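# Move the matching lettered box to the lone box's desk

## Task

Two desks are involved: one holds five boxes in a group and the other holds a single box, and every box shows a letter on its top face. Find the box among the five whose letter matches the single box, and set it down on the single box's desk, resting on the desk surface itself rather than on top of any other object. All other boxes must stay on the desk where they began. The robot must not tip over or finish leaning. The box must stay in place once the robot lets go; it does not count if the robot is still holding it.

## Robot and tools

Robot: a Hello Robot Stretch 3 with one arm. It has a two-wheeled base (0.33 m long, 0.34 m wide) and a vertical mast carrying a lift. A telescoping arm on the lift reaches out to the robot's RIGHT side, and a wrist with a gripper sits at its end. The base cannot drive sideways, so moving the gripper forward or back means driving the base. A spin in place pivots about the point midway between the drive wheels, 0.05 m behind the front edge. With the arm pulled in and the wrist folded, the spin sweeps a circle of radius 0.28 m. An unfolded, level wrist reaches past that circle.

Frames: the base frame has its origin on the floor between the drive wheels, x forward, y left, z up. hand_pose is reported in this frame, located where the closed fingertips meet. The odometry frame is the base frame as it stood at the start; heading is positive to the left, from -3.142 to 3.142.

Tool execute_actions takes actions, a list run in order. Each action can have robot, steps (1 to 450, at 30 steps per second; default 1) and until (only valid together with steps). An action with only steps just waits. robot is one of three things: a single command; a list of up to 8 commands or {"pause_s": s} waits (s at most 15), run one after another; or {"stop": true}, which brakes everything and clears the queue. A command may hold:
- base: exactly one key. translate_m is a straight-line drive in metres, relative to where the base is when the command begins; positive is forward, and |value| is at most 1. rotate_rad is a relative turn in place in radians; positive is counter-clockwise (left), and |value| is at most 3.2.
- joints: absolute targets by name, one number per joint. Joints left out keep their previous target. Ranges: lift_m 0 to 1.1 (arm height); arm_m 0 to 0.52 (extension); wrist_yaw_rad -1.345 to 4.42 (0 means along the arm, positive swings toward the front, 3.0 means folded over the base); wrist_pitch_rad -1.57 to 0.451 (negative tips the fingertips down); wrist_roll_rad -2.911 to 2.911; gripper_m -0.089 to 0.179, where larger is wider and the real fingertip gap is about 0.007 smaller near closed and 0.025 smaller fully open; head_pan_rad -3.953 to 1.73 (0 looks ahead, -1.57 looks along the arm); head_tilt_rad -1.53 to 0.419 (negative looks down).
- contact_limits: {"arm_m": effort%} from 1 to 100. The arm halts with contact_stop once its effort reaches this value. Lower values are gentler. It stays in force until the next arm_m command.
Motions inside one command begin together and keep going across later actions. A new command takes over immediately and discards any older queue. If any value is invalid, the entire call is rejected and nothing runs.

until: {"robot": {"status": "ended"}} waits until nothing reads moving and no queue is running. You can also compare fields, for example {"lift_m": [">", 0.3]} or {"arm_m_status": ["!=", "moving"]}. Numbers are compared at their printed precision. {"any": {"status": "ended"}} fires as soon as the first motion ends.

zoom_image: camera (head_camera, nav_camera, wrist_camera) and region [x0, y0, x1, y1] in image pixels, at most 504x504. It returns a sharper crop of that camera's latest image; use it to read box letters. head_camera and nav_camera move with head pan and tilt. finished_scene(scene) ends the scene and cannot be undone. Make sure all motion has stopped first.

Result lines: base_status shows progress as (travelled of goal). joint_goals and joint_status give per-joint targets and states: moving, done, off_target (it stopped short and may still be pushing), contact_stop (the lift or arm met resistance and is now slack), time_out, stopped, not_commanded, torque_fault (a wrist servo is off for 10 s and limp). measured_speeds, refusals, queue (idle/running/done/dropped/stopped) and queue_left are also reported. Lines starting with refused: or dropped: count actions and commands from 0. on_its_own appears when the robot changed a goal itself, when a joint is slack or off, when a motor is loaded at rest, or when base_tilt shows a lean. motor_effort is in percent; positive pushes toward higher values, and the bracketed number is the peak. lidar_m gives 12 distances in 30-degree sectors, counter-clockwise from straight ahead (4th left, 7th behind, 10th right), measured at 0.17 m height, so it sees table legs but not tabletops. wrist_depth_mm and head_depth_mm are 7x7 grids of median depths. Each call returns one image per camera, taken at the end.

Speed: the base is fast (0.30 m/s, 1.9 rad/s) only when stowed, meaning lift_m < 0.30, arm_m < 0.03 and wrist_yaw_rad > 2.54. Otherwise it is limited to 0.10 m/s and 0.63 rad/s.

Gripping: command gripper_m below the box's width to grasp. To let go, open at least 0.02 past the point where the fingertips made contact. Neither the readings nor done confirm a grasp, so check with the cameras. Squeezing too hard triggers a stall guard that weakens the grip.

Cautions: fold or unfold the wrist only with lift_m between 0.32 and 0.95, pitch -0.4 and roll near 0. Once folded, the lift may go down to 0.25. If yaw is below -0.4, keep pitch at -0.5 or lower. Pressing against something rigid with the gripper higher than about 0.45 m can tip the robot, and a second press after a contact_stop is riskier. Do not drive while the gripper is holding or pushing something that cannot move. If the robot snags, reverse the last move in small steps, free the gripper, and lower the lift to about 0.2 if it is still leaning. Avoid drops, slams, hard pushes, knocking boxes over, and pushing on the wrist for long periods. Loose objects may get nudged now and then. Before finishing, release the box so it stands on its own.

Each tool is called after "Request:" by a JSON object that holds its "op" and its "data".

## Session

Request:
{"op": "execute_actions", "data": {"actions": []}}

Scene clock: 0.00 s.
robot.base_odometry: x=+0.000 y=+0.000 heading=+0.000 (m, m, rad; robot's odometry frame)
robot.turned_by_wheels: +0.000 (rad since the last result)
robot.turned_by_imu: +0.000 (rad since the last result)
robot.base_tilt: forward=+0.3 right=+1.8 (deg)
robot.lidar_m: 1.84 1.17 0.95 0.94 1.03 1.57 1.56 0.99 0.80 0.79 0.87 1.35
robot.head_depth_mm: 1960 2031 2053 2039 1722 2113 2091 / 2020 2051 2081 2086 1727 2125 2085 / 2046 2067 2084 2117 1729 2137 2087 / 2081 2083 2108 2155 1742 2168 2084 / 2088 2121 2129 2160 2031 2209 2121 / 2073 2159 2169 2190 2051 2234 2035 / 2073 2154 2090 2124 1912 1994 1939
robot.base_status: not_commanded
robot.joint_positions: lift_m=+0.578 arm_m=+0.002 wrist_yaw_rad=+2.920 wrist_pitch_rad=-0.355 wrist_roll_rad=-0.009 gripper_m=+0.037 head_pan_rad=-0.007 head_tilt_rad=-0.009
robot.joint_goals: lift_m=+0.578 arm_m=+0.002 wrist_yaw_rad=+2.920 wrist_pitch_rad=-0.355 wrist_roll_rad=-0.009 gripper_m=+0.037 head_pan_rad=-0.007 head_tilt_rad=-0.009
robot.joint_status: lift_m=not_commanded arm_m=not_commanded wrist_yaw_rad=not_commanded wrist_pitch_rad=not_commanded wrist_roll_rad=not_commanded gripper_m=not_commanded head_pan_rad=not_commanded head_tilt_rad=not_commanded
robot.measured_speeds: translate_m=+0.000 rotate_rad=+0.000 lift_m=+0.000 arm_m=+0.000 wrist_yaw_rad=+0.000 wrist_pitch_rad=+0.000 wrist_roll_rad=+0.000 head_pan_rad=+0.000 head_tilt_rad=+0.000
robot: refusals=0 queue=idle queue_left=0
robot.motor_effort: left_wheel=+1 right_wheel=-2 lift_m=+31 arm_m=+0 wrist_yaw_rad=+1 wrist_pitch_rad=+4 wrist_roll_rad=+0 gripper_m=+0 head_pan_rad=+1 head_tilt_rad=+1 (%)
robot.hand_pose: x=+0.0298 y=+0.0797 z=+0.6052 quat_wxyz=(+0.201, +0.702, +0.048, +0.681) (m; robot's base frame)
robot.wrist_depth_mm: - 895 918 920 934 926 949 / - - 976 995 992 - - / - - - - - - - / - - - - - - - / - - - - - - - / 948 949 - 945 936 923 947 / 802 792 791 791 789 773 779
pictures: head_camera (sideways: a quarter turn clockwise sets it upright), nav_camera (sideways: a quarter turn counterclockwise sets it upright), wrist_camera
Images, in order (width x height): head_camera 896x504, nav_camera 672x504, wrist_camera 644x364.

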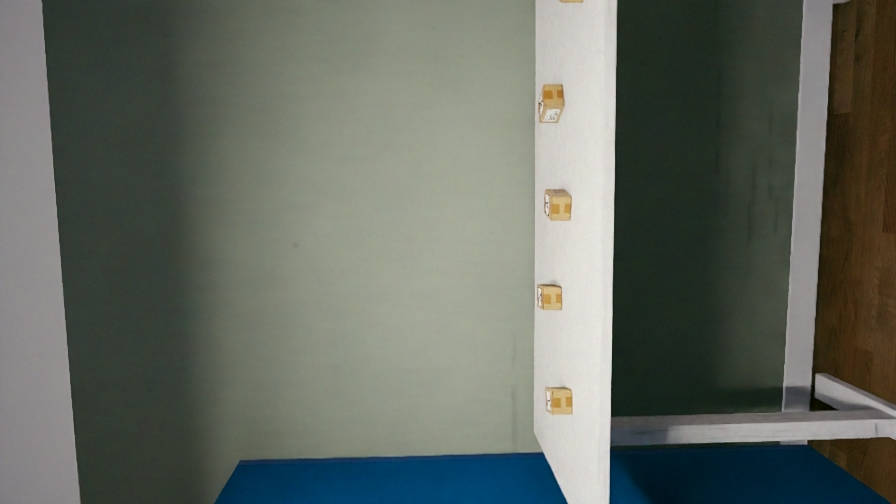

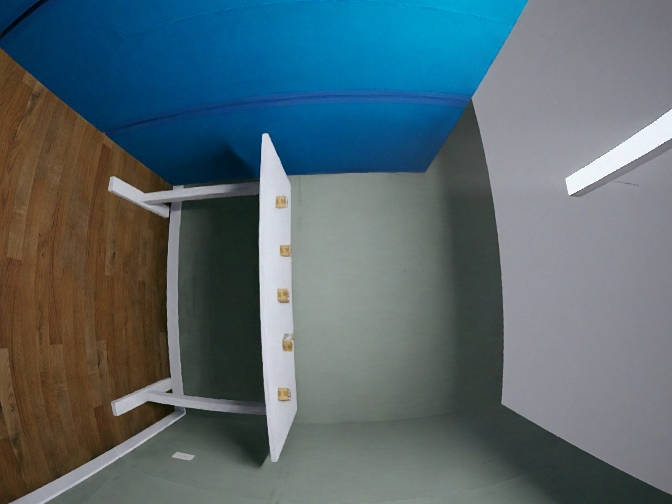

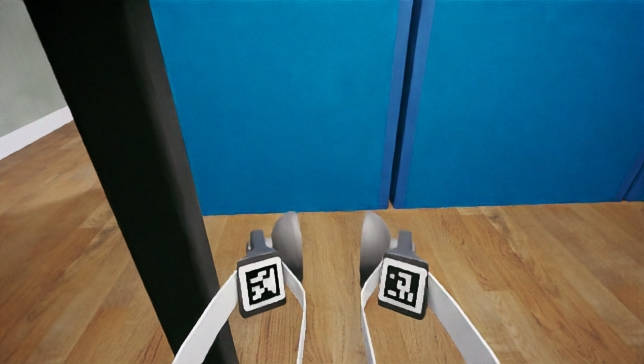

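Request:
{"op": "execute_actions", "data": {"actions": [{"robot":{"joints":{"head_pan_rad":-3.0,"head_tilt_rad":-0.3,"lift_m":0.28}},"steps":450,"until":{"robot":{"status":"ended"}}}]}}

Scene clock: 3.63 s.
robot.base_odometry: x=+0.000 y=+0.000 heading=+0.000 (m, m, rad; robot's odometry frame)
robot.turned_by_wheels: +0.000 (rad since the last result)
robot.turned_by_imu: +0.001 (rad since the last result)
robot.base_tilt: forward=+0.3 right=+1.8 (deg)
robot.lidar_m: 1.84 1.17 0.95 0.94 1.03 1.57 1.55 0.99 0.80 0.79 0.87 1.35
robot.head_depth_mm: 1281 1347 1432 1515 1603 1693 1475 / 1314 1387 1458 1550 1657 1752 1492 / 1346 1427 1511 1607 1727 1809 1493 / 1383 1452 1554 1664 1759 1825 1483 / 1420 1523 1611 1715 1873 1891 1489 / 1456 1525 1605 1684 1725 1750 1485 / 1257 1296 1334 1374 1410 1455 1419
robot.base_status: not_commanded
robot.joint_positions: lift_m=+0.280 arm_m=+0.002 wrist_yaw_rad=+2.920 wrist_pitch_rad=-0.356 wrist_roll_rad=-0.009 gripper_m=+0.037 head_pan_rad=-2.993 head_tilt_rad=-0.296
robot.joint_goals: lift_m=+0.280 arm_m=+0.002 wrist_yaw_rad=+2.920 wrist_pitch_rad=-0.356 wrist_roll_rad=-0.009 gripper_m=+0.037 head_pan_rad=-3.000 head_tilt_rad=-0.300
robot.joint_status: lift_m=done arm_m=not_commanded wrist_yaw_rad=not_commanded wrist_pitch_rad=not_commanded wrist_roll_rad=not_commanded gripper_m=not_commanded head_pan_rad=done head_tilt_rad=done
robot.measured_speeds: translate_m=+0.000 rotate_rad=+0.000 lift_m=+0.000 arm_m=+0.000 wrist_yaw_rad=+0.000 wrist_pitch_rad=+0.000 wrist_roll_rad=+0.000 head_pan_rad=+0.000 head_tilt_rad=+0.000
robot: refusals=0 queue=done queue_left=0
robot.motor_effort: left_wheel=+1(1) right_wheel=-1(1) lift_m=+25(30) arm_m=-1(0) wrist_yaw_rad=+0(0) wrist_pitch_rad=+5(5) wrist_roll_rad=+1(0) gripper_m=+0(1) head_pan_rad=-3(35) head_tilt_rad=-1(18) (%)
robot.hand_pose: x=+0.0298 y=+0.0796 z=+0.3071 quat_wxyz=(+0.202, +0.702, +0.048, +0.681) (m; robot's base frame)
robot.wrist_depth_mm: - 903 900 910 921 931 972 / - - 973 992 - - - / - - - - - - - / 847 - 859 844 853 848 842 / 663 663 697 664 688 652 652 / 543 545 - 538 543 538 545 / 465 474 - 459 458 457 456
pictures: head_camera (sideways: a quarter turn clockwise sets it upright), nav_camera (sideways: a quarter turn counterclockwise sets it upright), wrist_camera
Images, in order (width x height): head_camera 896x504, nav_camera 672x504, wrist_camera 644x364.

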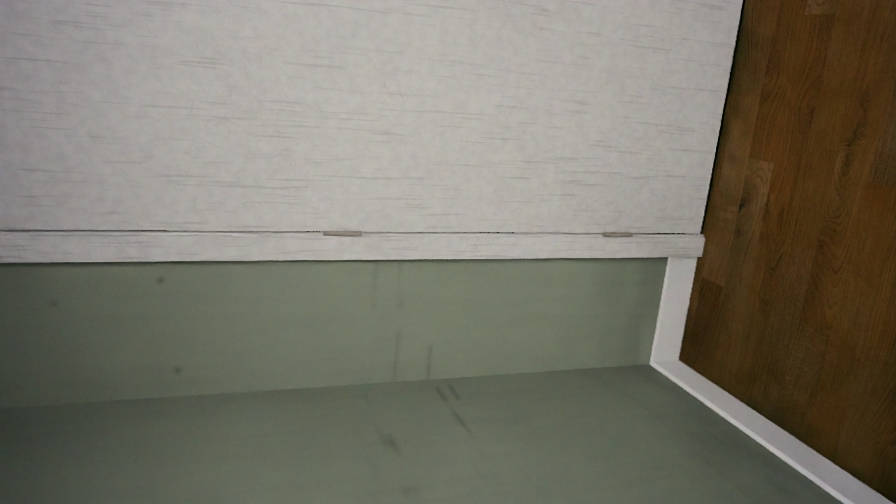

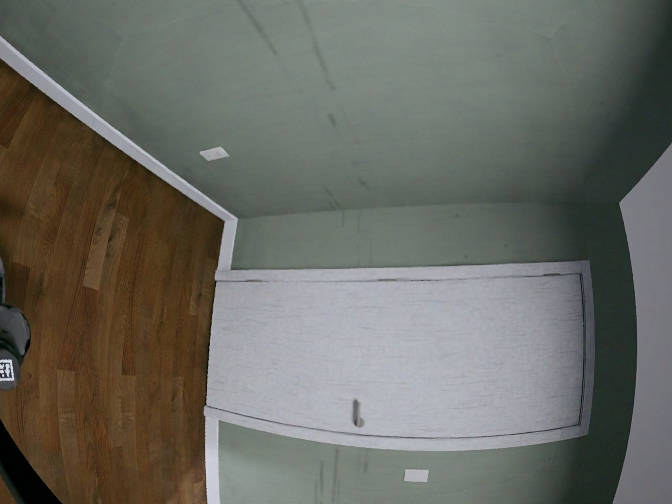

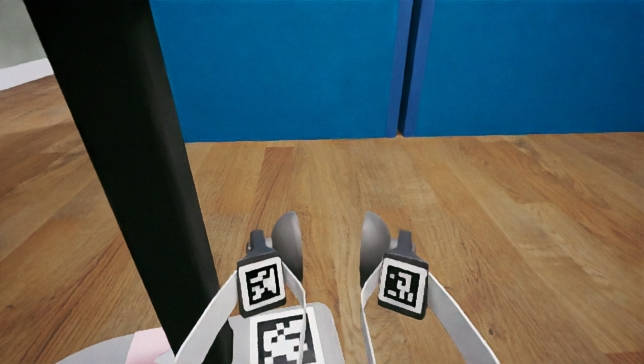

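Request:
{"op": "execute_actions", "data": {"actions": [{"robot":[{"base":{"rotate_rad":-0.15},"joints":{"head_pan_rad":0,"head_tilt_rad":-0.4}},{"base":{"translate_m":-1.0}},{"base":{"rotate_rad":1.57}},{"base":{"translate_m":0.5}}],"steps":450,"until":{"robot":{"status":"ended"}}}]}}

Scene clock: 16.17 s.
robot.base_odometry: x=-0.914 y=+0.644 heading=+1.420 (m, m, rad; robot's odometry frame)
robot.turned_by_wheels: +1.420 (rad since the last result)
robot.turned_by_imu: +1.415 (rad since the last result)
robot.base_tilt: forward=+0.3 right=+1.8 (deg)
robot.lidar_m: 2.29 0.83 0.60 0.55 0.58 0.79 1.29 1.33 1.82 1.76 0.63 0.59
robot.head_depth_mm: 3003 3129 3445 3046 1982 1089 1096 / 2961 3157 3454 3025 2159 1693 1371 / 2950 3140 3376 2989 2169 1686 1369 / 2919 3148 3389 3007 2193 1679 1370 / 2899 3155 3270 2862 2184 1680 1390 / 2856 3085 2902 2825 2171 1683 1369 / 2044 2042 2024 1991 1954 1692 1375
robot.base_status: done (translate_m +0.5000 of +0.5000)
robot.joint_positions: lift_m=+0.280 arm_m=+0.002 wrist_yaw_rad=+2.920 wrist_pitch_rad=-0.356 wrist_roll_rad=-0.009 gripper_m=+0.037 head_pan_rad=-0.007 head_tilt_rad=-0.396
robot.joint_goals: lift_m=+0.280 arm_m=+0.002 wrist_yaw_rad=+2.920 wrist_pitch_rad=-0.356 wrist_roll_rad=-0.009 gripper_m=+0.037 head_pan_rad=+0.000 head_tilt_rad=-0.400
robot.joint_status: lift_m=done arm_m=not_commanded wrist_yaw_rad=not_commanded wrist_pitch_rad=not_commanded wrist_roll_rad=not_commanded gripper_m=not_commanded head_pan_rad=done head_tilt_rad=done
robot.measured_speeds: translate_m=+0.000 rotate_rad=+0.000 lift_m=+0.000 arm_m=+0.000 wrist_yaw_rad=+0.000 wrist_pitch_rad=+0.000 wrist_roll_rad=+0.000 head_pan_rad=+0.000 head_tilt_rad=+0.000
robot: refusals=0 queue=done queue_left=0
robot.motor_effort: left_wheel=-1(10) right_wheel=+2(13) lift_m=+25(25) arm_m=-1(1) wrist_yaw_rad=+0(1) wrist_pitch_rad=+5(5) wrist_roll_rad=+0(0) gripper_m=+0(0) head_pan_rad=+4(38) head_tilt_rad=-1(10) (%)
robot.hand_pose: x=+0.0298 y=+0.0796 z=+0.3071 quat_wxyz=(+0.202, +0.702, +0.048, +0.681) (m; robot's base frame)
robot.wrist_depth_mm: - 504 548 585 609 657 703 / 515 - 582 628 683 719 774 / 554 - 638 689 729 787 834 / 609 - 698 737 771 822 828 / 632 647 699 648 691 661 659 / 543 541 - 546 539 541 537 / 460 474 - 456 460 458 459
pictures: head_camera (sideways: a quarter turn clockwise sets it upright), nav_camera (sideways: a quarter turn counterclockwise sets it upright), wrist_camera
Images, in order (width x height): head_camera 896x504, nav_camera 672x504, wrist_camera 644x364.

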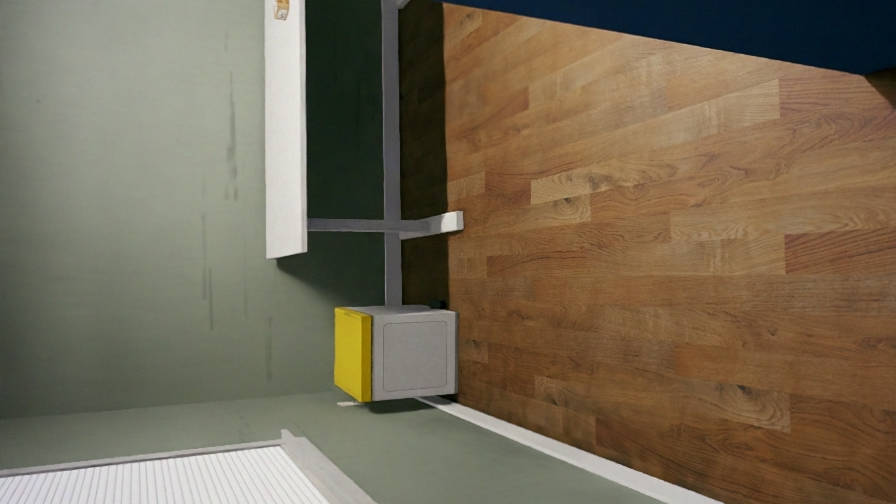

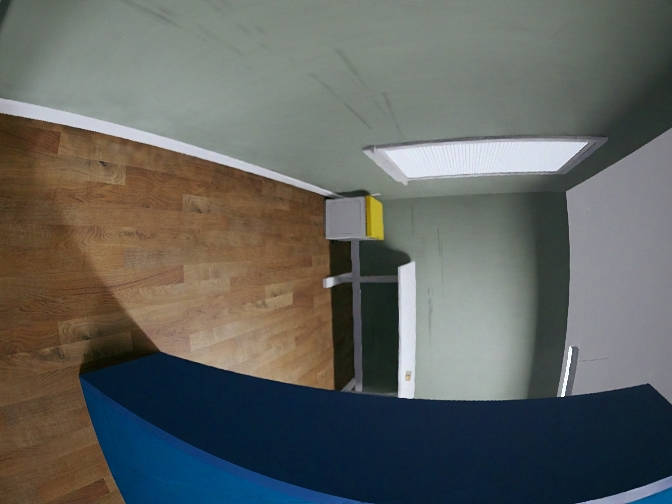

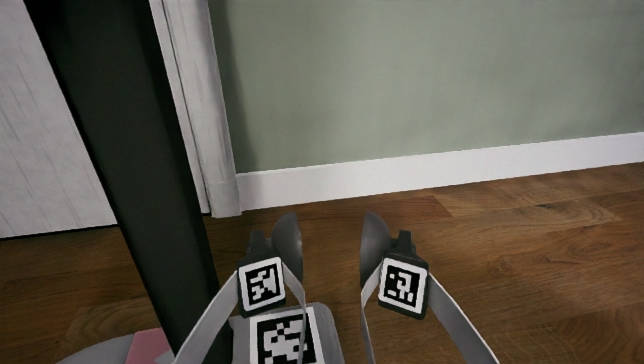

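Request:
{"op": "execute_actions", "data": {"actions": [{"robot":[{"base":{"rotate_rad":0.06}},{"base":{"translate_m":1},"joints":{"head_pan_rad":-0.6}},{"base":{"translate_m":0.7}}],"steps":450,"until":{"robot":{"status":"ended"}}}]}}

Request:
{"op": "zoom_image", "data": {"camera": "head_camera", "region": [300,50,520,300]}}

Scene clock: 26.50 s.
robot.base_odometry: x=-0.759 y=+2.337 heading=+1.480 (m, m, rad; robot's odometry frame)
robot.turned_by_wheels: +0.060 (rad since the last result)
robot.turned_by_imu: +0.069 (rad since the last result)
robot.base_tilt: forward=+0.3 right=+1.7 (deg)
robot.lidar_m: 1.06 0.64 0.49 0.48 0.51 0.72 2.36 0.94 1.58 2.66 2.05 1.35
robot.head_depth_mm: 2109 2307 2428 2097 2111 1685 1379 / 1978 2157 2219 1679 2169 1675 1376 / 1850 2001 2115 1555 2159 1692 1371 / 1754 1876 1999 1461 2169 1697 1389 / 1671 1779 1902 1371 2076 1697 1367 / 1577 1695 1797 1378 1919 1615 1374 / 1502 1598 1692 1378 1887 1678 1366
robot.base_status: done (translate_m +0.7000 of +0.7000)
robot.joint_positions: lift_m=+0.280 arm_m=+0.002 wrist_yaw_rad=+2.920 wrist_pitch_rad=-0.356 wrist_roll_rad=-0.009 gripper_m=+0.037 head_pan_rad=-0.593 head_tilt_rad=-0.396
robot.joint_goals: lift_m=+0.280 arm_m=+0.002 wrist_yaw_rad=+2.920 wrist_pitch_rad=-0.356 wrist_roll_rad=-0.009 gripper_m=+0.037 head_pan_rad=-0.600 head_tilt_rad=-0.400
robot.joint_status: lift_m=done arm_m=not_commanded wrist_yaw_rad=not_commanded wrist_pitch_rad=not_commanded wrist_roll_rad=not_commanded gripper_m=not_commanded head_pan_rad=done head_tilt_rad=done
robot.measured_speeds: translate_m=+0.000 rotate_rad=+0.000 lift_m=+0.000 arm_m=+0.000 wrist_yaw_rad=+0.000 wrist_pitch_rad=+0.000 wrist_roll_rad=+0.000 head_pan_rad=+0.000 head_tilt_rad=+0.000
robot: refusals=0 queue=done queue_left=0
robot.motor_effort: left_wheel=-1(8) right_wheel=+1(9) lift_m=+25(25) arm_m=+0(1) wrist_yaw_rad=+0(1) wrist_pitch_rad=+5(4) wrist_roll_rad=+0(0) gripper_m=+0(0) head_pan_rad=-2(29) head_tilt_rad=-1(2) (%)
robot.hand_pose: x=+0.0298 y=+0.0796 z=+0.3071 quat_wxyz=(+0.202, +0.702, +0.048, +0.681) (m; robot's base frame)
robot.wrist_depth_mm: - 453 461 481 502 520 538 / 462 - 503 523 542 563 591 / 506 - 542 570 597 619 656 / 549 - 599 624 647 688 715 / 583 599 636 662 680 661 661 / 546 545 - 538 545 537 541 / 466 470 - 454 459 455 455
pictures: head_camera (sideways: a quarter turn clockwise sets it upright), nav_camera (sideways: a quarter turn counterclockwise sets it upright), wrist_camera
Images, in order (width x height): head_camera 896x504, nav_camera 672x504, wrist_camera 644x364.

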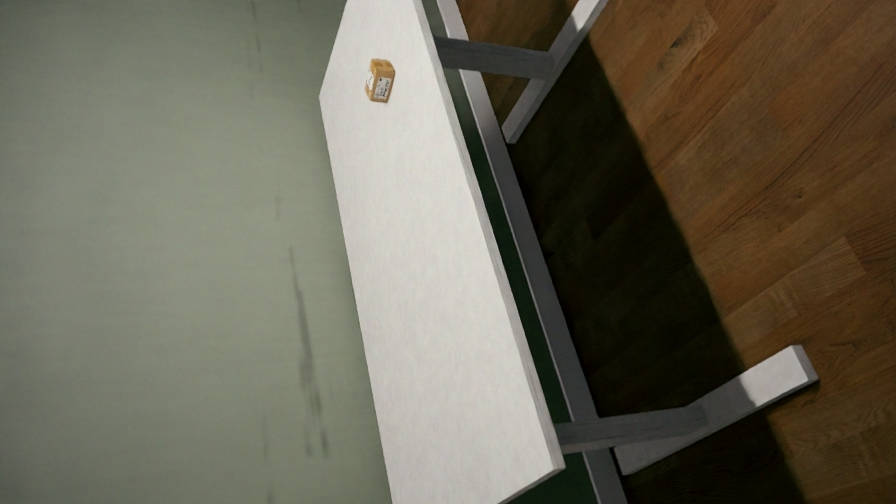

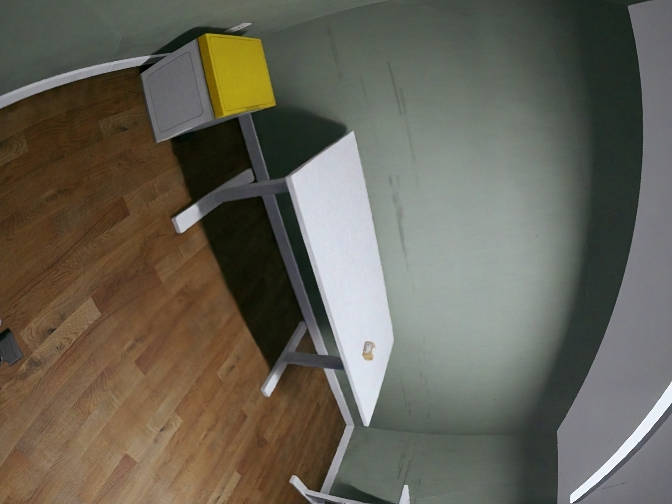

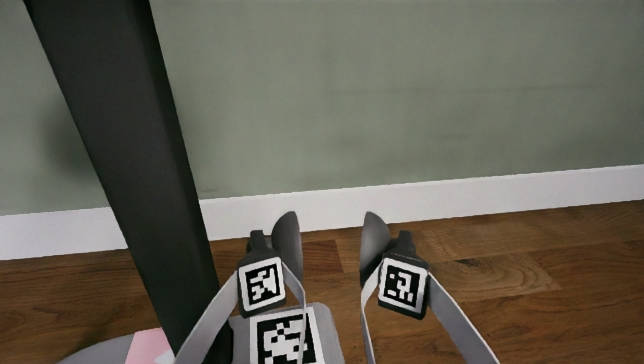

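Region (300, 50, 520, 300) of head_camera's 896x504 image, scaled by 2.016, with more detail than that image has; it fills the left 444 columns of this view, and the rest is white.

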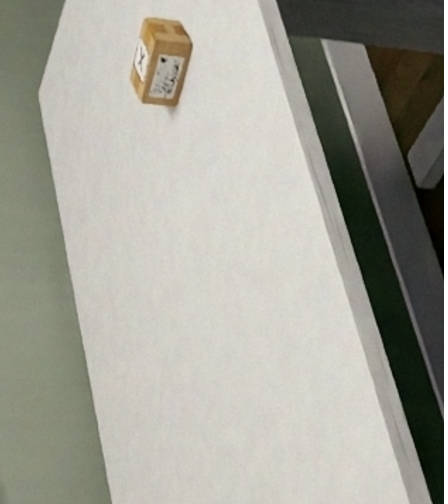

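Request:
{"op": "zoom_image", "data": {"camera": "head_camera", "region": [350,55,410,105]}}

Region (350, 55, 410, 105) of head_camera's 896x504 image, scaled by 8.400, with more detail than that image has.

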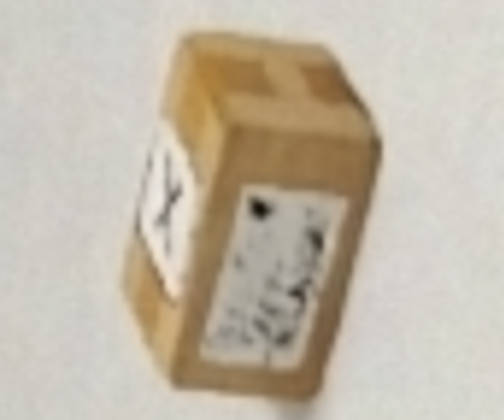

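Request:
{"op": "execute_actions", "data": {"actions": [{"robot":[{"base":{"rotate_rad":-0.04}},{"base":{"translate_m":-1},"joints":{"head_pan_rad":0,"head_tilt_rad":-0.35}},{"base":{"translate_m":-1}},{"base":{"rotate_rad":-1.7}},{"base":{"translate_m":1}},{"base":{"translate_m":0.7}},{"base":{"rotate_rad":0.12}}],"steps":450,"until":{"robot":{"status":"ended"}}},{"steps":450,"until":{"robot":{"status":"ended"}}}]}}

Scene clock: 49.97 s.
robot.base_odometry: x=+0.623 y=-0.083 heading=-0.140 (m, m, rad; robot's odometry frame)
robot.turned_by_wheels: -1.620 (rad since the last result)
robot.turned_by_imu: -1.611 (rad since the last result)
robot.base_tilt: forward=+0.3 right=+1.8 (deg)
robot.lidar_m: 1.56 1.27 0.96 0.92 0.96 1.34 2.19 1.13 0.84 0.81 0.84 1.17
robot.head_depth_mm: 1314 1400 1480 913 1760 1687 1422 / 1312 1404 1479 917 1765 1751 1413 / 1310 1410 1485 919 1772 1744 1409 / 1307 1407 1476 917 1756 1759 1412 / 1291 1404 1472 916 1741 1753 1423 / 1301 1397 1463 921 1756 1748 1425 / 1309 1384 1465 915 1735 1772 1411
robot.base_status: done (rotate_rad +0.1199 of +0.1200)
robot.joint_positions: lift_m=+0.280 arm_m=+0.002 wrist_yaw_rad=+2.920 wrist_pitch_rad=-0.356 wrist_roll_rad=-0.009 gripper_m=+0.037 head_pan_rad=-0.007 head_tilt_rad=-0.358
robot.joint_goals: lift_m=+0.280 arm_m=+0.002 wrist_yaw_rad=+2.920 wrist_pitch_rad=-0.356 wrist_roll_rad=-0.009 gripper_m=+0.037 head_pan_rad=+0.000 head_tilt_rad=-0.350
robot.joint_status: lift_m=done arm_m=not_commanded wrist_yaw_rad=not_commanded wrist_pitch_rad=not_commanded wrist_roll_rad=not_commanded gripper_m=not_commanded head_pan_rad=done head_tilt_rad=done
robot.measured_speeds: translate_m=+0.000 rotate_rad=+0.000 lift_m=+0.000 arm_m=+0.000 wrist_yaw_rad=+0.000 wrist_pitch_rad=+0.000 wrist_roll_rad=+0.000 head_pan_rad=+0.000 head_tilt_rad=+0.000
robot: refusals=0 queue=done queue_left=0
robot.motor_effort: left_wheel=-1(14) right_wheel=+1(11) lift_m=+26(25) arm_m=-1(0) wrist_yaw_rad=+1(0) wrist_pitch_rad=+5(5) wrist_roll_rad=+0(1) gripper_m=+0(0) head_pan_rad=+3(31) head_tilt_rad=+3(9) (%)
robot.hand_pose: x=+0.0298 y=+0.0796 z=+0.3071 quat_wxyz=(+0.202, +0.702, +0.048, +0.681) (m; robot's base frame)
robot.wrist_depth_mm: - 839 874 913 973 - - / 858 - 934 - - - - / 931 - - - - - - / 860 - 847 844 843 845 840 / 666 644 697 661 689 660 660 / 547 543 - 547 542 539 537 / 461 474 - 453 458 462 456
pictures: head_camera (sideways: a quarter turn clockwise sets it upright), nav_camera (sideways: a quarter turn counterclockwise sets it upright), wrist_camera
Images, in order (width x height): head_camera 896x504, nav_camera 672x504, wrist_camera 644x364.

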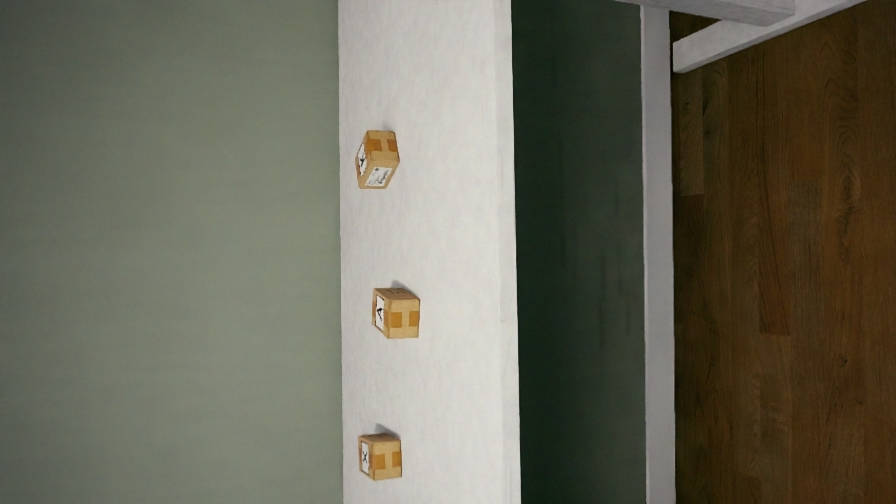

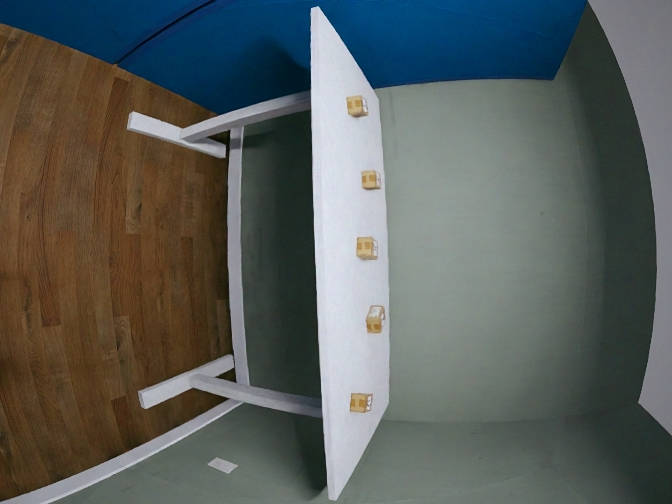

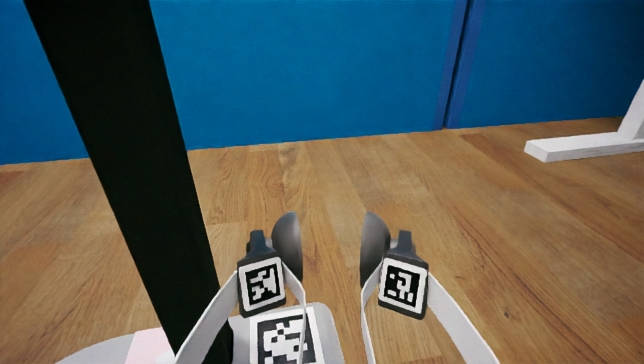

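Request:
{"op": "execute_actions", "data": {"actions": [{"robot":[{"base":{"translate_m":0.3}},{"base":{"rotate_rad":1.57},"joints":{"head_pan_rad":-1.57,"head_tilt_rad":-0.5}},{"base":{"translate_m":0.36},"joints":{"lift_m":0.9,"wrist_pitch_rad":-0.4}},{"joints":{"wrist_yaw_rad":1.5,"gripper_m":0.17}},{"joints":{"lift_m":1.08,"wrist_yaw_rad":0,"wrist_pitch_rad":-0.2}},{"joints":{"arm_m":0.2}}],"steps":450,"until":{"robot":{"status":"ended"}}},{"steps":450,"until":{"robot":{"status":"ended"}}}]}}

Scene clock: 68.30 s.
robot.base_odometry: x=+0.970 y=+0.231 heading=+1.430 (m, m, rad; robot's odometry frame)
robot.turned_by_wheels: +1.570 (rad since the last result)
robot.turned_by_imu: +1.571 (rad since the last result)
robot.base_tilt: forward=+0.2 right=+1.9 (deg)
robot.lidar_m: 0.56 0.58 0.80 2.48 1.65 1.21 1.18 1.22 1.31 1.26 0.78 0.58
robot.head_depth_mm: 1033 1151 842 684 579 1530 1292 / - - 861 681 578 1537 1283 / 1034 - - 683 576 1536 1285 / 1035 1178 943 682 556 1528 1290 / 1049 1140 941 684 556 1542 1281 / 1050 1139 1007 686 555 1491 1246 / 1042 1147 1005 683 555 1418 1249
robot.base_status: done (translate_m +0.3600 of +0.3600)
robot.joint_positions: lift_m=+1.080 arm_m=+0.200 wrist_yaw_rad=+0.002 wrist_pitch_rad=-0.224 wrist_roll_rad=-0.009 gripper_m=+0.170 head_pan_rad=-1.563 head_tilt_rad=-0.494
robot.joint_goals: lift_m=+1.080 arm_m=+0.200 wrist_yaw_rad=+0.000 wrist_pitch_rad=-0.200 wrist_roll_rad=-0.009 gripper_m=+0.170 head_pan_rad=-1.570 head_tilt_rad=-0.500
robot.joint_status: lift_m=done arm_m=done wrist_yaw_rad=done wrist_pitch_rad=done wrist_roll_rad=not_commanded gripper_m=done head_pan_rad=done head_tilt_rad=done
robot.measured_speeds: translate_m=+0.000 rotate_rad=+0.000 lift_m=+0.000 arm_m=+0.000 wrist_yaw_rad=+0.000 wrist_pitch_rad=+0.000 wrist_roll_rad=+0.000 head_pan_rad=+0.000 head_tilt_rad=+0.000
robot: refusals=0 queue=done queue_left=0
robot.motor_effort: left_wheel=-1(7) right_wheel=+2(11) lift_m=+36(39) arm_m=+3(1) wrist_yaw_rad=-1(5) wrist_pitch_rad=+8(8) wrist_roll_rad=+1(0) gripper_m=+1(83) head_pan_rad=-2(37) head_tilt_rad=-1(13) (%)
robot.hand_pose: x=-0.0209 y=-0.5892 z=+1.1382 quat_wxyz=(+0.706, +0.080, -0.699, -0.078) (m; robot's base frame)
robot.wrist_depth_mm: 658 773 763 761 741 744 735 / 661 828 817 807 794 791 781 / 665 849 859 864 854 851 823 / 665 791 750 728 741 746 733 / 577 560 533 489 531 561 525 / 414 - 415 416 417 410 388 / 342 323 340 341 338 340 327
pictures: head_camera (sideways: a quarter turn clockwise sets it upright), nav_camera (sideways: a quarter turn counterclockwise sets it upright), wrist_camera
Images, in order (width x height): head_camera 896x504, nav_camera 672x504, wrist_camera 644x364.

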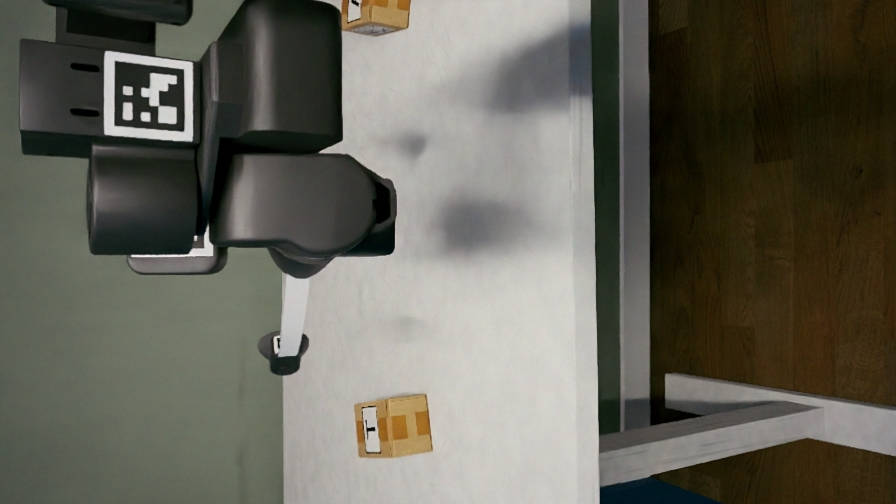

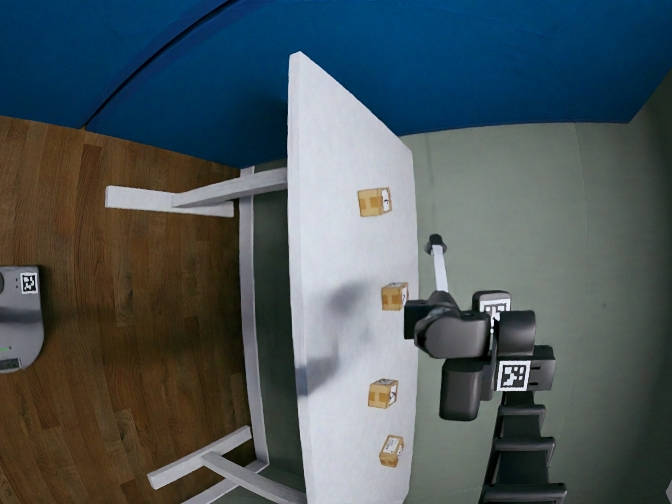

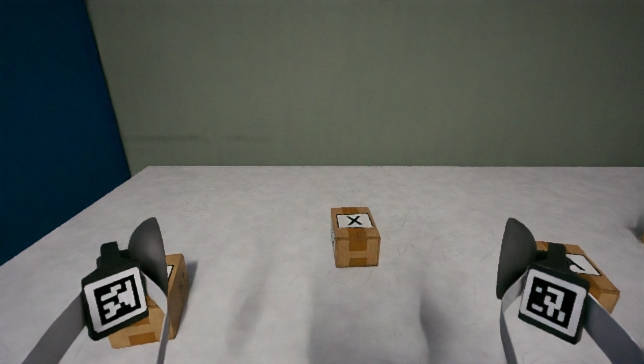

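Request:
{"op": "execute_actions", "data": {"actions": [{"robot":[{"base":{"translate_m":-0.035},"joints":{"lift_m":0.97,"arm_m":0.34}},{"joints":{"arm_m":0.44}}],"steps":450,"until":{"robot":{"status":"ended"}}}]}}

Scene clock: 72.47 s.
robot.base_odometry: x=+0.965 y=+0.197 heading=+1.430 (m, m, rad; robot's odometry frame)
robot.turned_by_wheels: +0.000 (rad since the last result)
robot.turned_by_imu: +0.001 (rad since the last result)
robot.base_tilt: forward=+0.3 right=+1.9 (deg)
robot.lidar_m: 0.59 0.62 0.87 2.48 1.60 1.18 1.14 1.19 1.31 1.26 0.83 0.62
robot.head_depth_mm: 1050 1152 1163 626 1615 1534 1287 / 1054 1133 884 684 579 1540 1282 / 1051 1137 - 684 577 1551 1276 / 1046 1136 976 681 557 1540 1287 / 1051 1143 1003 682 554 1527 1283 / 1053 1152 1003 685 555 1498 1275 / 1045 1148 1003 682 555 1160 1238
robot.base_status: done (translate_m -0.0350 of -0.0350)
robot.joint_positions: lift_m=+0.970 arm_m=+0.440 wrist_yaw_rad=+0.002 wrist_pitch_rad=-0.223 wrist_roll_rad=-0.009 gripper_m=+0.170 head_pan_rad=-1.563 head_tilt_rad=-0.494
robot.joint_goals: lift_m=+0.970 arm_m=+0.440 wrist_yaw_rad=+0.000 wrist_pitch_rad=-0.200 wrist_roll_rad=-0.009 gripper_m=+0.170 head_pan_rad=-1.570 head_tilt_rad=-0.500
robot.joint_status: lift_m=done arm_m=done wrist_yaw_rad=done wrist_pitch_rad=done wrist_roll_rad=not_commanded gripper_m=done head_pan_rad=done head_tilt_rad=done
robot.measured_speeds: translate_m=+0.000 rotate_rad=+0.000 lift_m=+0.000 arm_m=+0.000 wrist_yaw_rad=+0.000 wrist_pitch_rad=+0.000 wrist_roll_rad=+0.000 head_pan_rad=+0.000 head_tilt_rad=+0.000
robot: refusals=0 queue=done queue_left=0
robot.motor_effort: left_wheel=-1(5) right_wheel=+1(4) lift_m=+25(36) arm_m=+2(2) wrist_yaw_rad=-2(2) wrist_pitch_rad=+8(8) wrist_roll_rad=+0(0) gripper_m=+0(0) head_pan_rad=-2(2) head_tilt_rad=-2(2) (%)
robot.hand_pose: x=-0.0210 y=-0.8292 z=+1.0287 quat_wxyz=(+0.706, +0.080, -0.699, -0.078) (m; robot's base frame)
robot.wrist_depth_mm: 537 535 535 528 526 516 515 / 576 574 568 567 557 552 546 / 621 615 607 607 596 589 580 / 448 448 446 450 446 443 443 / 324 341 325 229 320 343 323 / 255 - 253 180 251 253 257 / 208 201 208 162 200 207 199
pictures: head_camera (sideways: a quarter turn clockwise sets it upright), nav_camera (sideways: a quarter turn counterclockwise sets it upright), wrist_camera
Images, in order (width x height): head_camera 896x504, nav_camera 672x504, wrist_camera 644x364.

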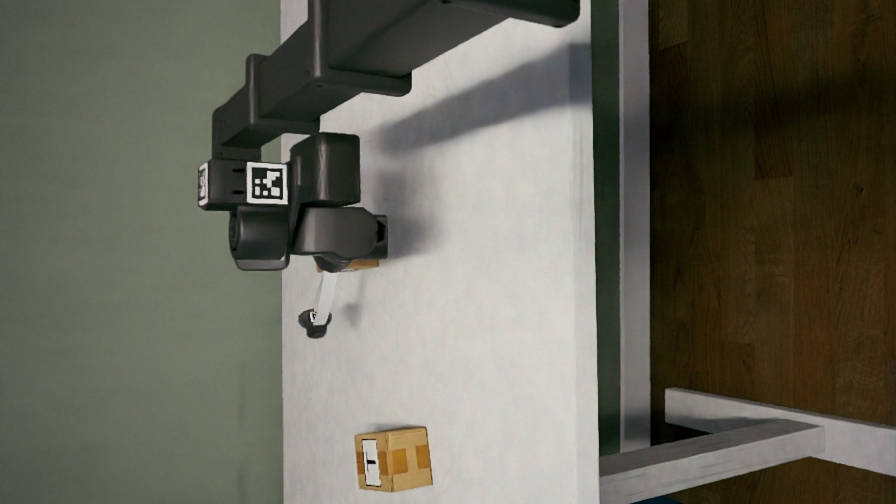

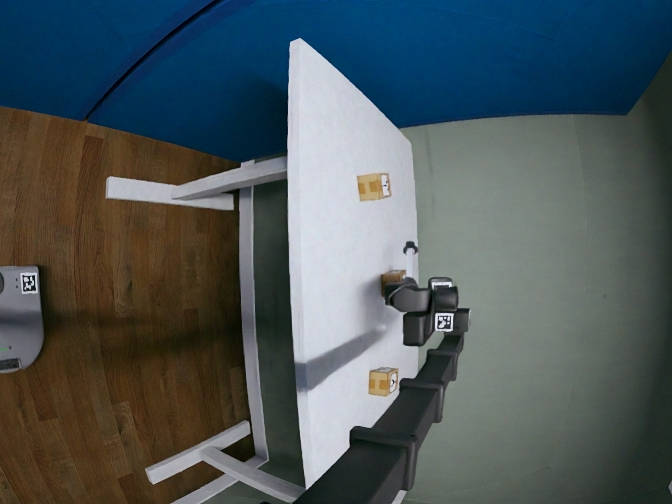

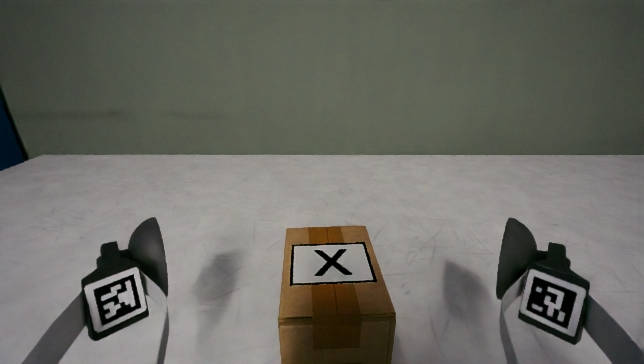

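Request:
{"op": "execute_actions", "data": {"actions": [{"robot":[{"joints":{"lift_m":0.932,"arm_m":0.48}},{"joints":{"gripper_m":0.01}},{"joints":{"lift_m":0.98}}],"steps":450,"until":{"robot":{"status":"ended"}}}]}}

Scene clock: 76.80 s.
robot.base_odometry: x=+0.965 y=+0.197 heading=+1.430 (m, m, rad; robot's odometry frame)
robot.turned_by_wheels: +0.000 (rad since the last result)
robot.turned_by_imu: +0.001 (rad since the last result)
robot.base_tilt: forward=+0.3 right=+1.8 (deg)
robot.lidar_m: 0.59 0.62 0.86 2.47 1.59 1.18 1.14 1.19 1.31 1.27 0.83 0.61
robot.head_depth_mm: 1051 1150 - 653 578 1538 1290 / 1048 1127 949 686 579 1536 1283 / 1047 1127 886 684 579 1536 1294 / 1053 1128 860 681 557 1534 1294 / 1046 1146 1007 683 556 1534 1292 / 1041 1145 1002 682 554 1491 1282 / 1055 1154 1001 683 557 1166 1250
robot.base_status: done (translate_m -0.0350 of -0.0350)
robot.joint_positions: lift_m=+0.980 arm_m=+0.480 wrist_yaw_rad=+0.002 wrist_pitch_rad=-0.224 wrist_roll_rad=-0.009 gripper_m=+0.015 head_pan_rad=-1.563 head_tilt_rad=-0.494
robot.joint_goals: lift_m=+0.980 arm_m=+0.480 wrist_yaw_rad=+0.000 wrist_pitch_rad=-0.200 wrist_roll_rad=-0.009 gripper_m=+0.014 head_pan_rad=-1.570 head_tilt_rad=-0.500
robot.joint_status: lift_m=done arm_m=done wrist_yaw_rad=done wrist_pitch_rad=done wrist_roll_rad=not_commanded gripper_m=done head_pan_rad=done head_tilt_rad=done
robot.measured_speeds: translate_m=+0.000 rotate_rad=+0.000 lift_m=+0.000 arm_m=+0.000 wrist_yaw_rad=+0.000 wrist_pitch_rad=+0.000 wrist_roll_rad=+0.000 head_pan_rad=+0.000 head_tilt_rad=+0.000
robot: refusals=0 queue=done queue_left=0
robot.motor_effort: left_wheel=-1(1) right_wheel=+2(1) lift_m=+37(37) arm_m=+3(2) wrist_yaw_rad=-2(3) wrist_pitch_rad=+8(9) wrist_roll_rad=+0(0) gripper_m=-32(99) head_pan_rad=-2(2) head_tilt_rad=-2(2) (%)
robot.hand_pose: x=-0.0210 y=-0.8691 z=+1.0380 quat_wxyz=(+0.706, +0.080, -0.699, -0.078) (m; robot's base frame)
robot.wrist_depth_mm: 506 504 492 491 486 483 479 / 541 534 530 519 516 512 510 / 577 571 565 558 554 548 536 / 474 471 470 472 470 470 464 / 340 339 358 339 337 338 337 / 266 266 154 132 141 270 263 / 219 217 211 108 110 218 216
pictures: head_camera (sideways: a quarter turn clockwise sets it upright), nav_camera (sideways: a quarter turn counterclockwise sets it upright), wrist_camera
Images, in order (width x height): head_camera 896x504, nav_camera 672x504, wrist_camera 644x364.

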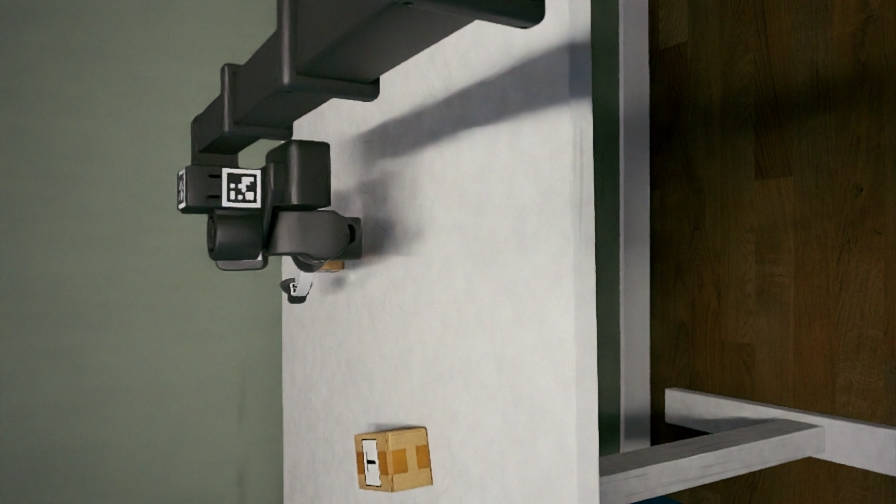

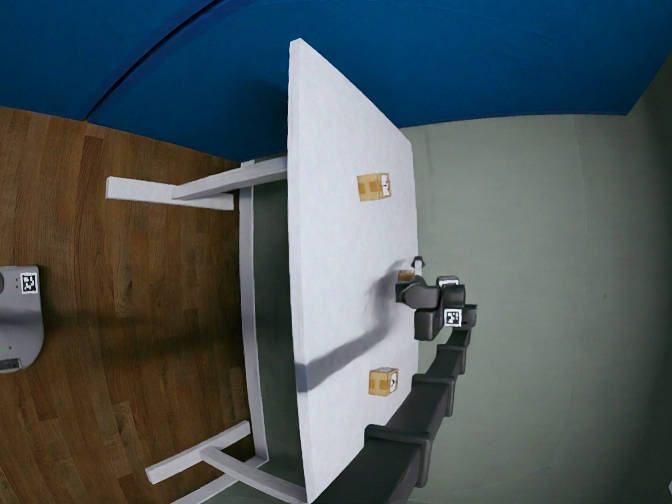

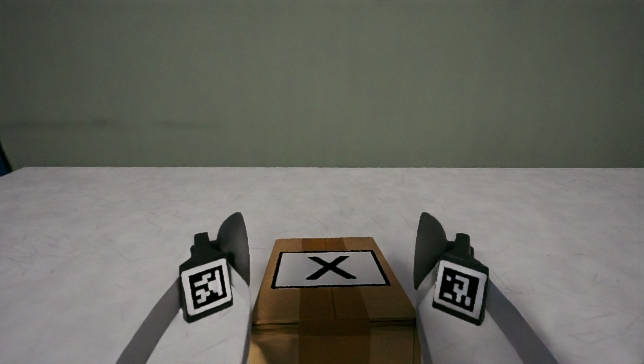

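Request:
{"op": "execute_actions", "data": {"actions": [{"robot":[{"joints":{"lift_m":0.933}},{"joints":{"gripper_m":0.12}},{"joints":{"lift_m":0.918,"arm_m":0.46}},{"joints":{"gripper_m":0.01}},{"joints":{"lift_m":0.97}},{"joints":{"arm_m":0}}],"steps":450,"until":{"robot":{"status":"ended"}}}]}}

Scene clock: 87.47 s.
robot.base_odometry: x=+0.965 y=+0.197 heading=+1.430 (m, m, rad; robot's odometry frame)
robot.turned_by_wheels: +0.000 (rad since the last result)
robot.turned_by_imu: +0.002 (rad since the last result)
robot.base_tilt: forward=+0.2 right=+1.8 (deg)
robot.lidar_m: 0.60 0.62 0.87 2.47 1.60 1.18 1.14 1.18 1.31 1.27 0.83 0.62
robot.head_depth_mm: 1060 1141 1010 683 558 - - / 1046 1145 1008 686 580 - - / 1052 1148 1001 685 - - - / 1047 1143 1006 684 - - 1259 / 1047 1146 1005 681 557 1536 1289 / 1048 1138 1008 680 555 1498 1281 / 1049 1136 1005 683 555 1156 1242
robot.base_status: done (translate_m -0.0350 of -0.0350)
robot.joint_positions: lift_m=+0.970 arm_m=+0.002 wrist_yaw_rad=+0.002 wrist_pitch_rad=-0.226 wrist_roll_rad=-0.009 gripper_m=+0.026 head_pan_rad=-1.563 head_tilt_rad=-0.494
robot.joint_goals: lift_m=+0.970 arm_m=+0.000 wrist_yaw_rad=+0.000 wrist_pitch_rad=-0.200 wrist_roll_rad=-0.009 gripper_m=+0.025 head_pan_rad=-1.570 head_tilt_rad=-0.500
robot.joint_status: lift_m=done arm_m=done wrist_yaw_rad=done wrist_pitch_rad=done wrist_roll_rad=not_commanded gripper_m=done head_pan_rad=done head_tilt_rad=done
robot.measured_speeds: translate_m=+0.000 rotate_rad=+0.000 lift_m=+0.000 arm_m=+0.000 wrist_yaw_rad=+0.000 wrist_pitch_rad=+0.000 wrist_roll_rad=+0.000 head_pan_rad=+0.000 head_tilt_rad=+0.000
robot: refusals=0 queue=done queue_left=0
robot.on_its_own: gripper_m is held at +0.025, not at your +0.010, by its stall guard, which is not easing now
robot.motor_effort: left_wheel=-1(1) right_wheel=+1(2) lift_m=+37(38) arm_m=-3(3) wrist_yaw_rad=-2(2) wrist_pitch_rad=+9(9) wrist_roll_rad=+1(0) gripper_m=-18(96) head_pan_rad=-2(2) head_tilt_rad=-2(2) (%)
robot.hand_pose: x=-0.0210 y=-0.3911 z=+1.0275 quat_wxyz=(+0.706, +0.081, -0.699, -0.079) (m; robot's base frame)
robot.wrist_depth_mm: 707 959 950 943 945 912 906 / 702 996 - - 999 992 952 / 684 732 733 732 723 720 605 / 449 450 452 187 441 447 442 / 327 324 324 133 150 323 322 / 264 265 - 129 132 262 261 / 717 909 - 140 - - -
pictures: head_camera (sideways: a quarter turn clockwise sets it upright), nav_camera (sideways: a quarter turn counterclockwise sets it upright), wrist_camera
Images, in order (width x height): head_camera 896x504, nav_camera 672x504, wrist_camera 644x364.

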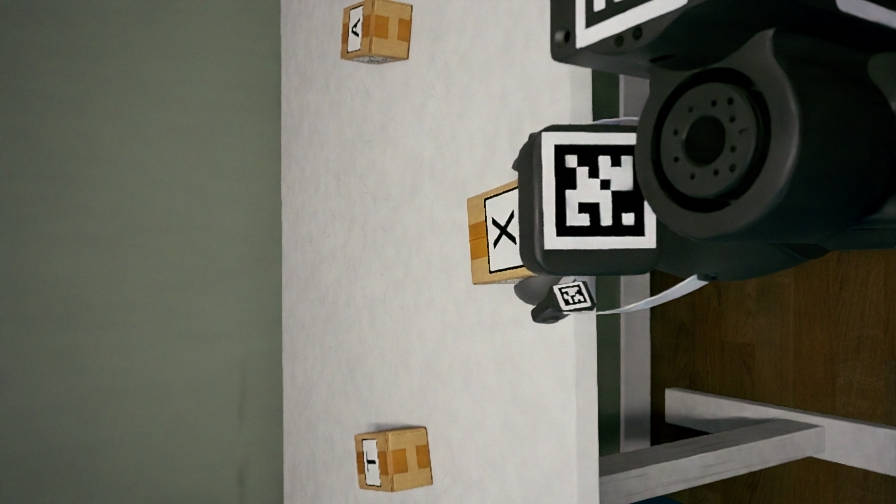

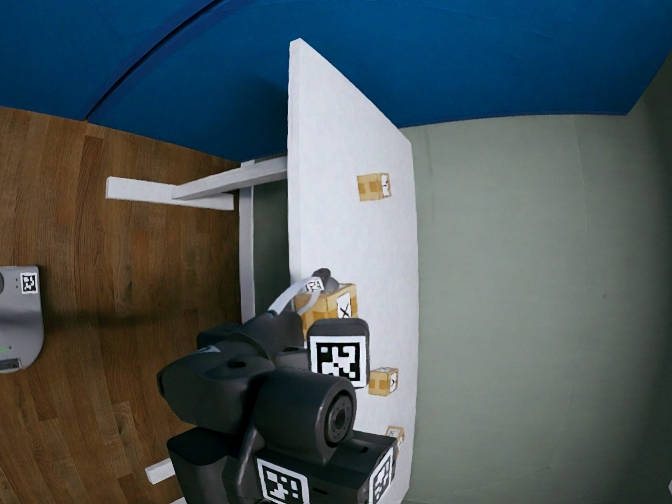

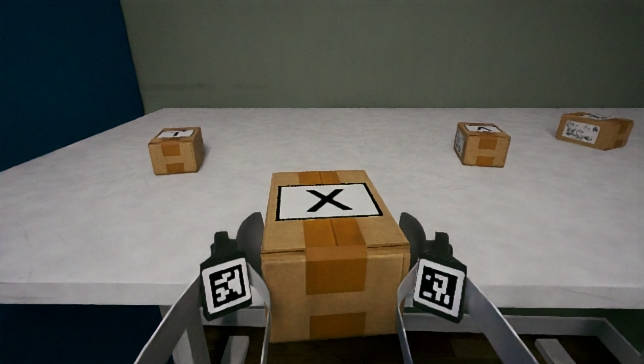

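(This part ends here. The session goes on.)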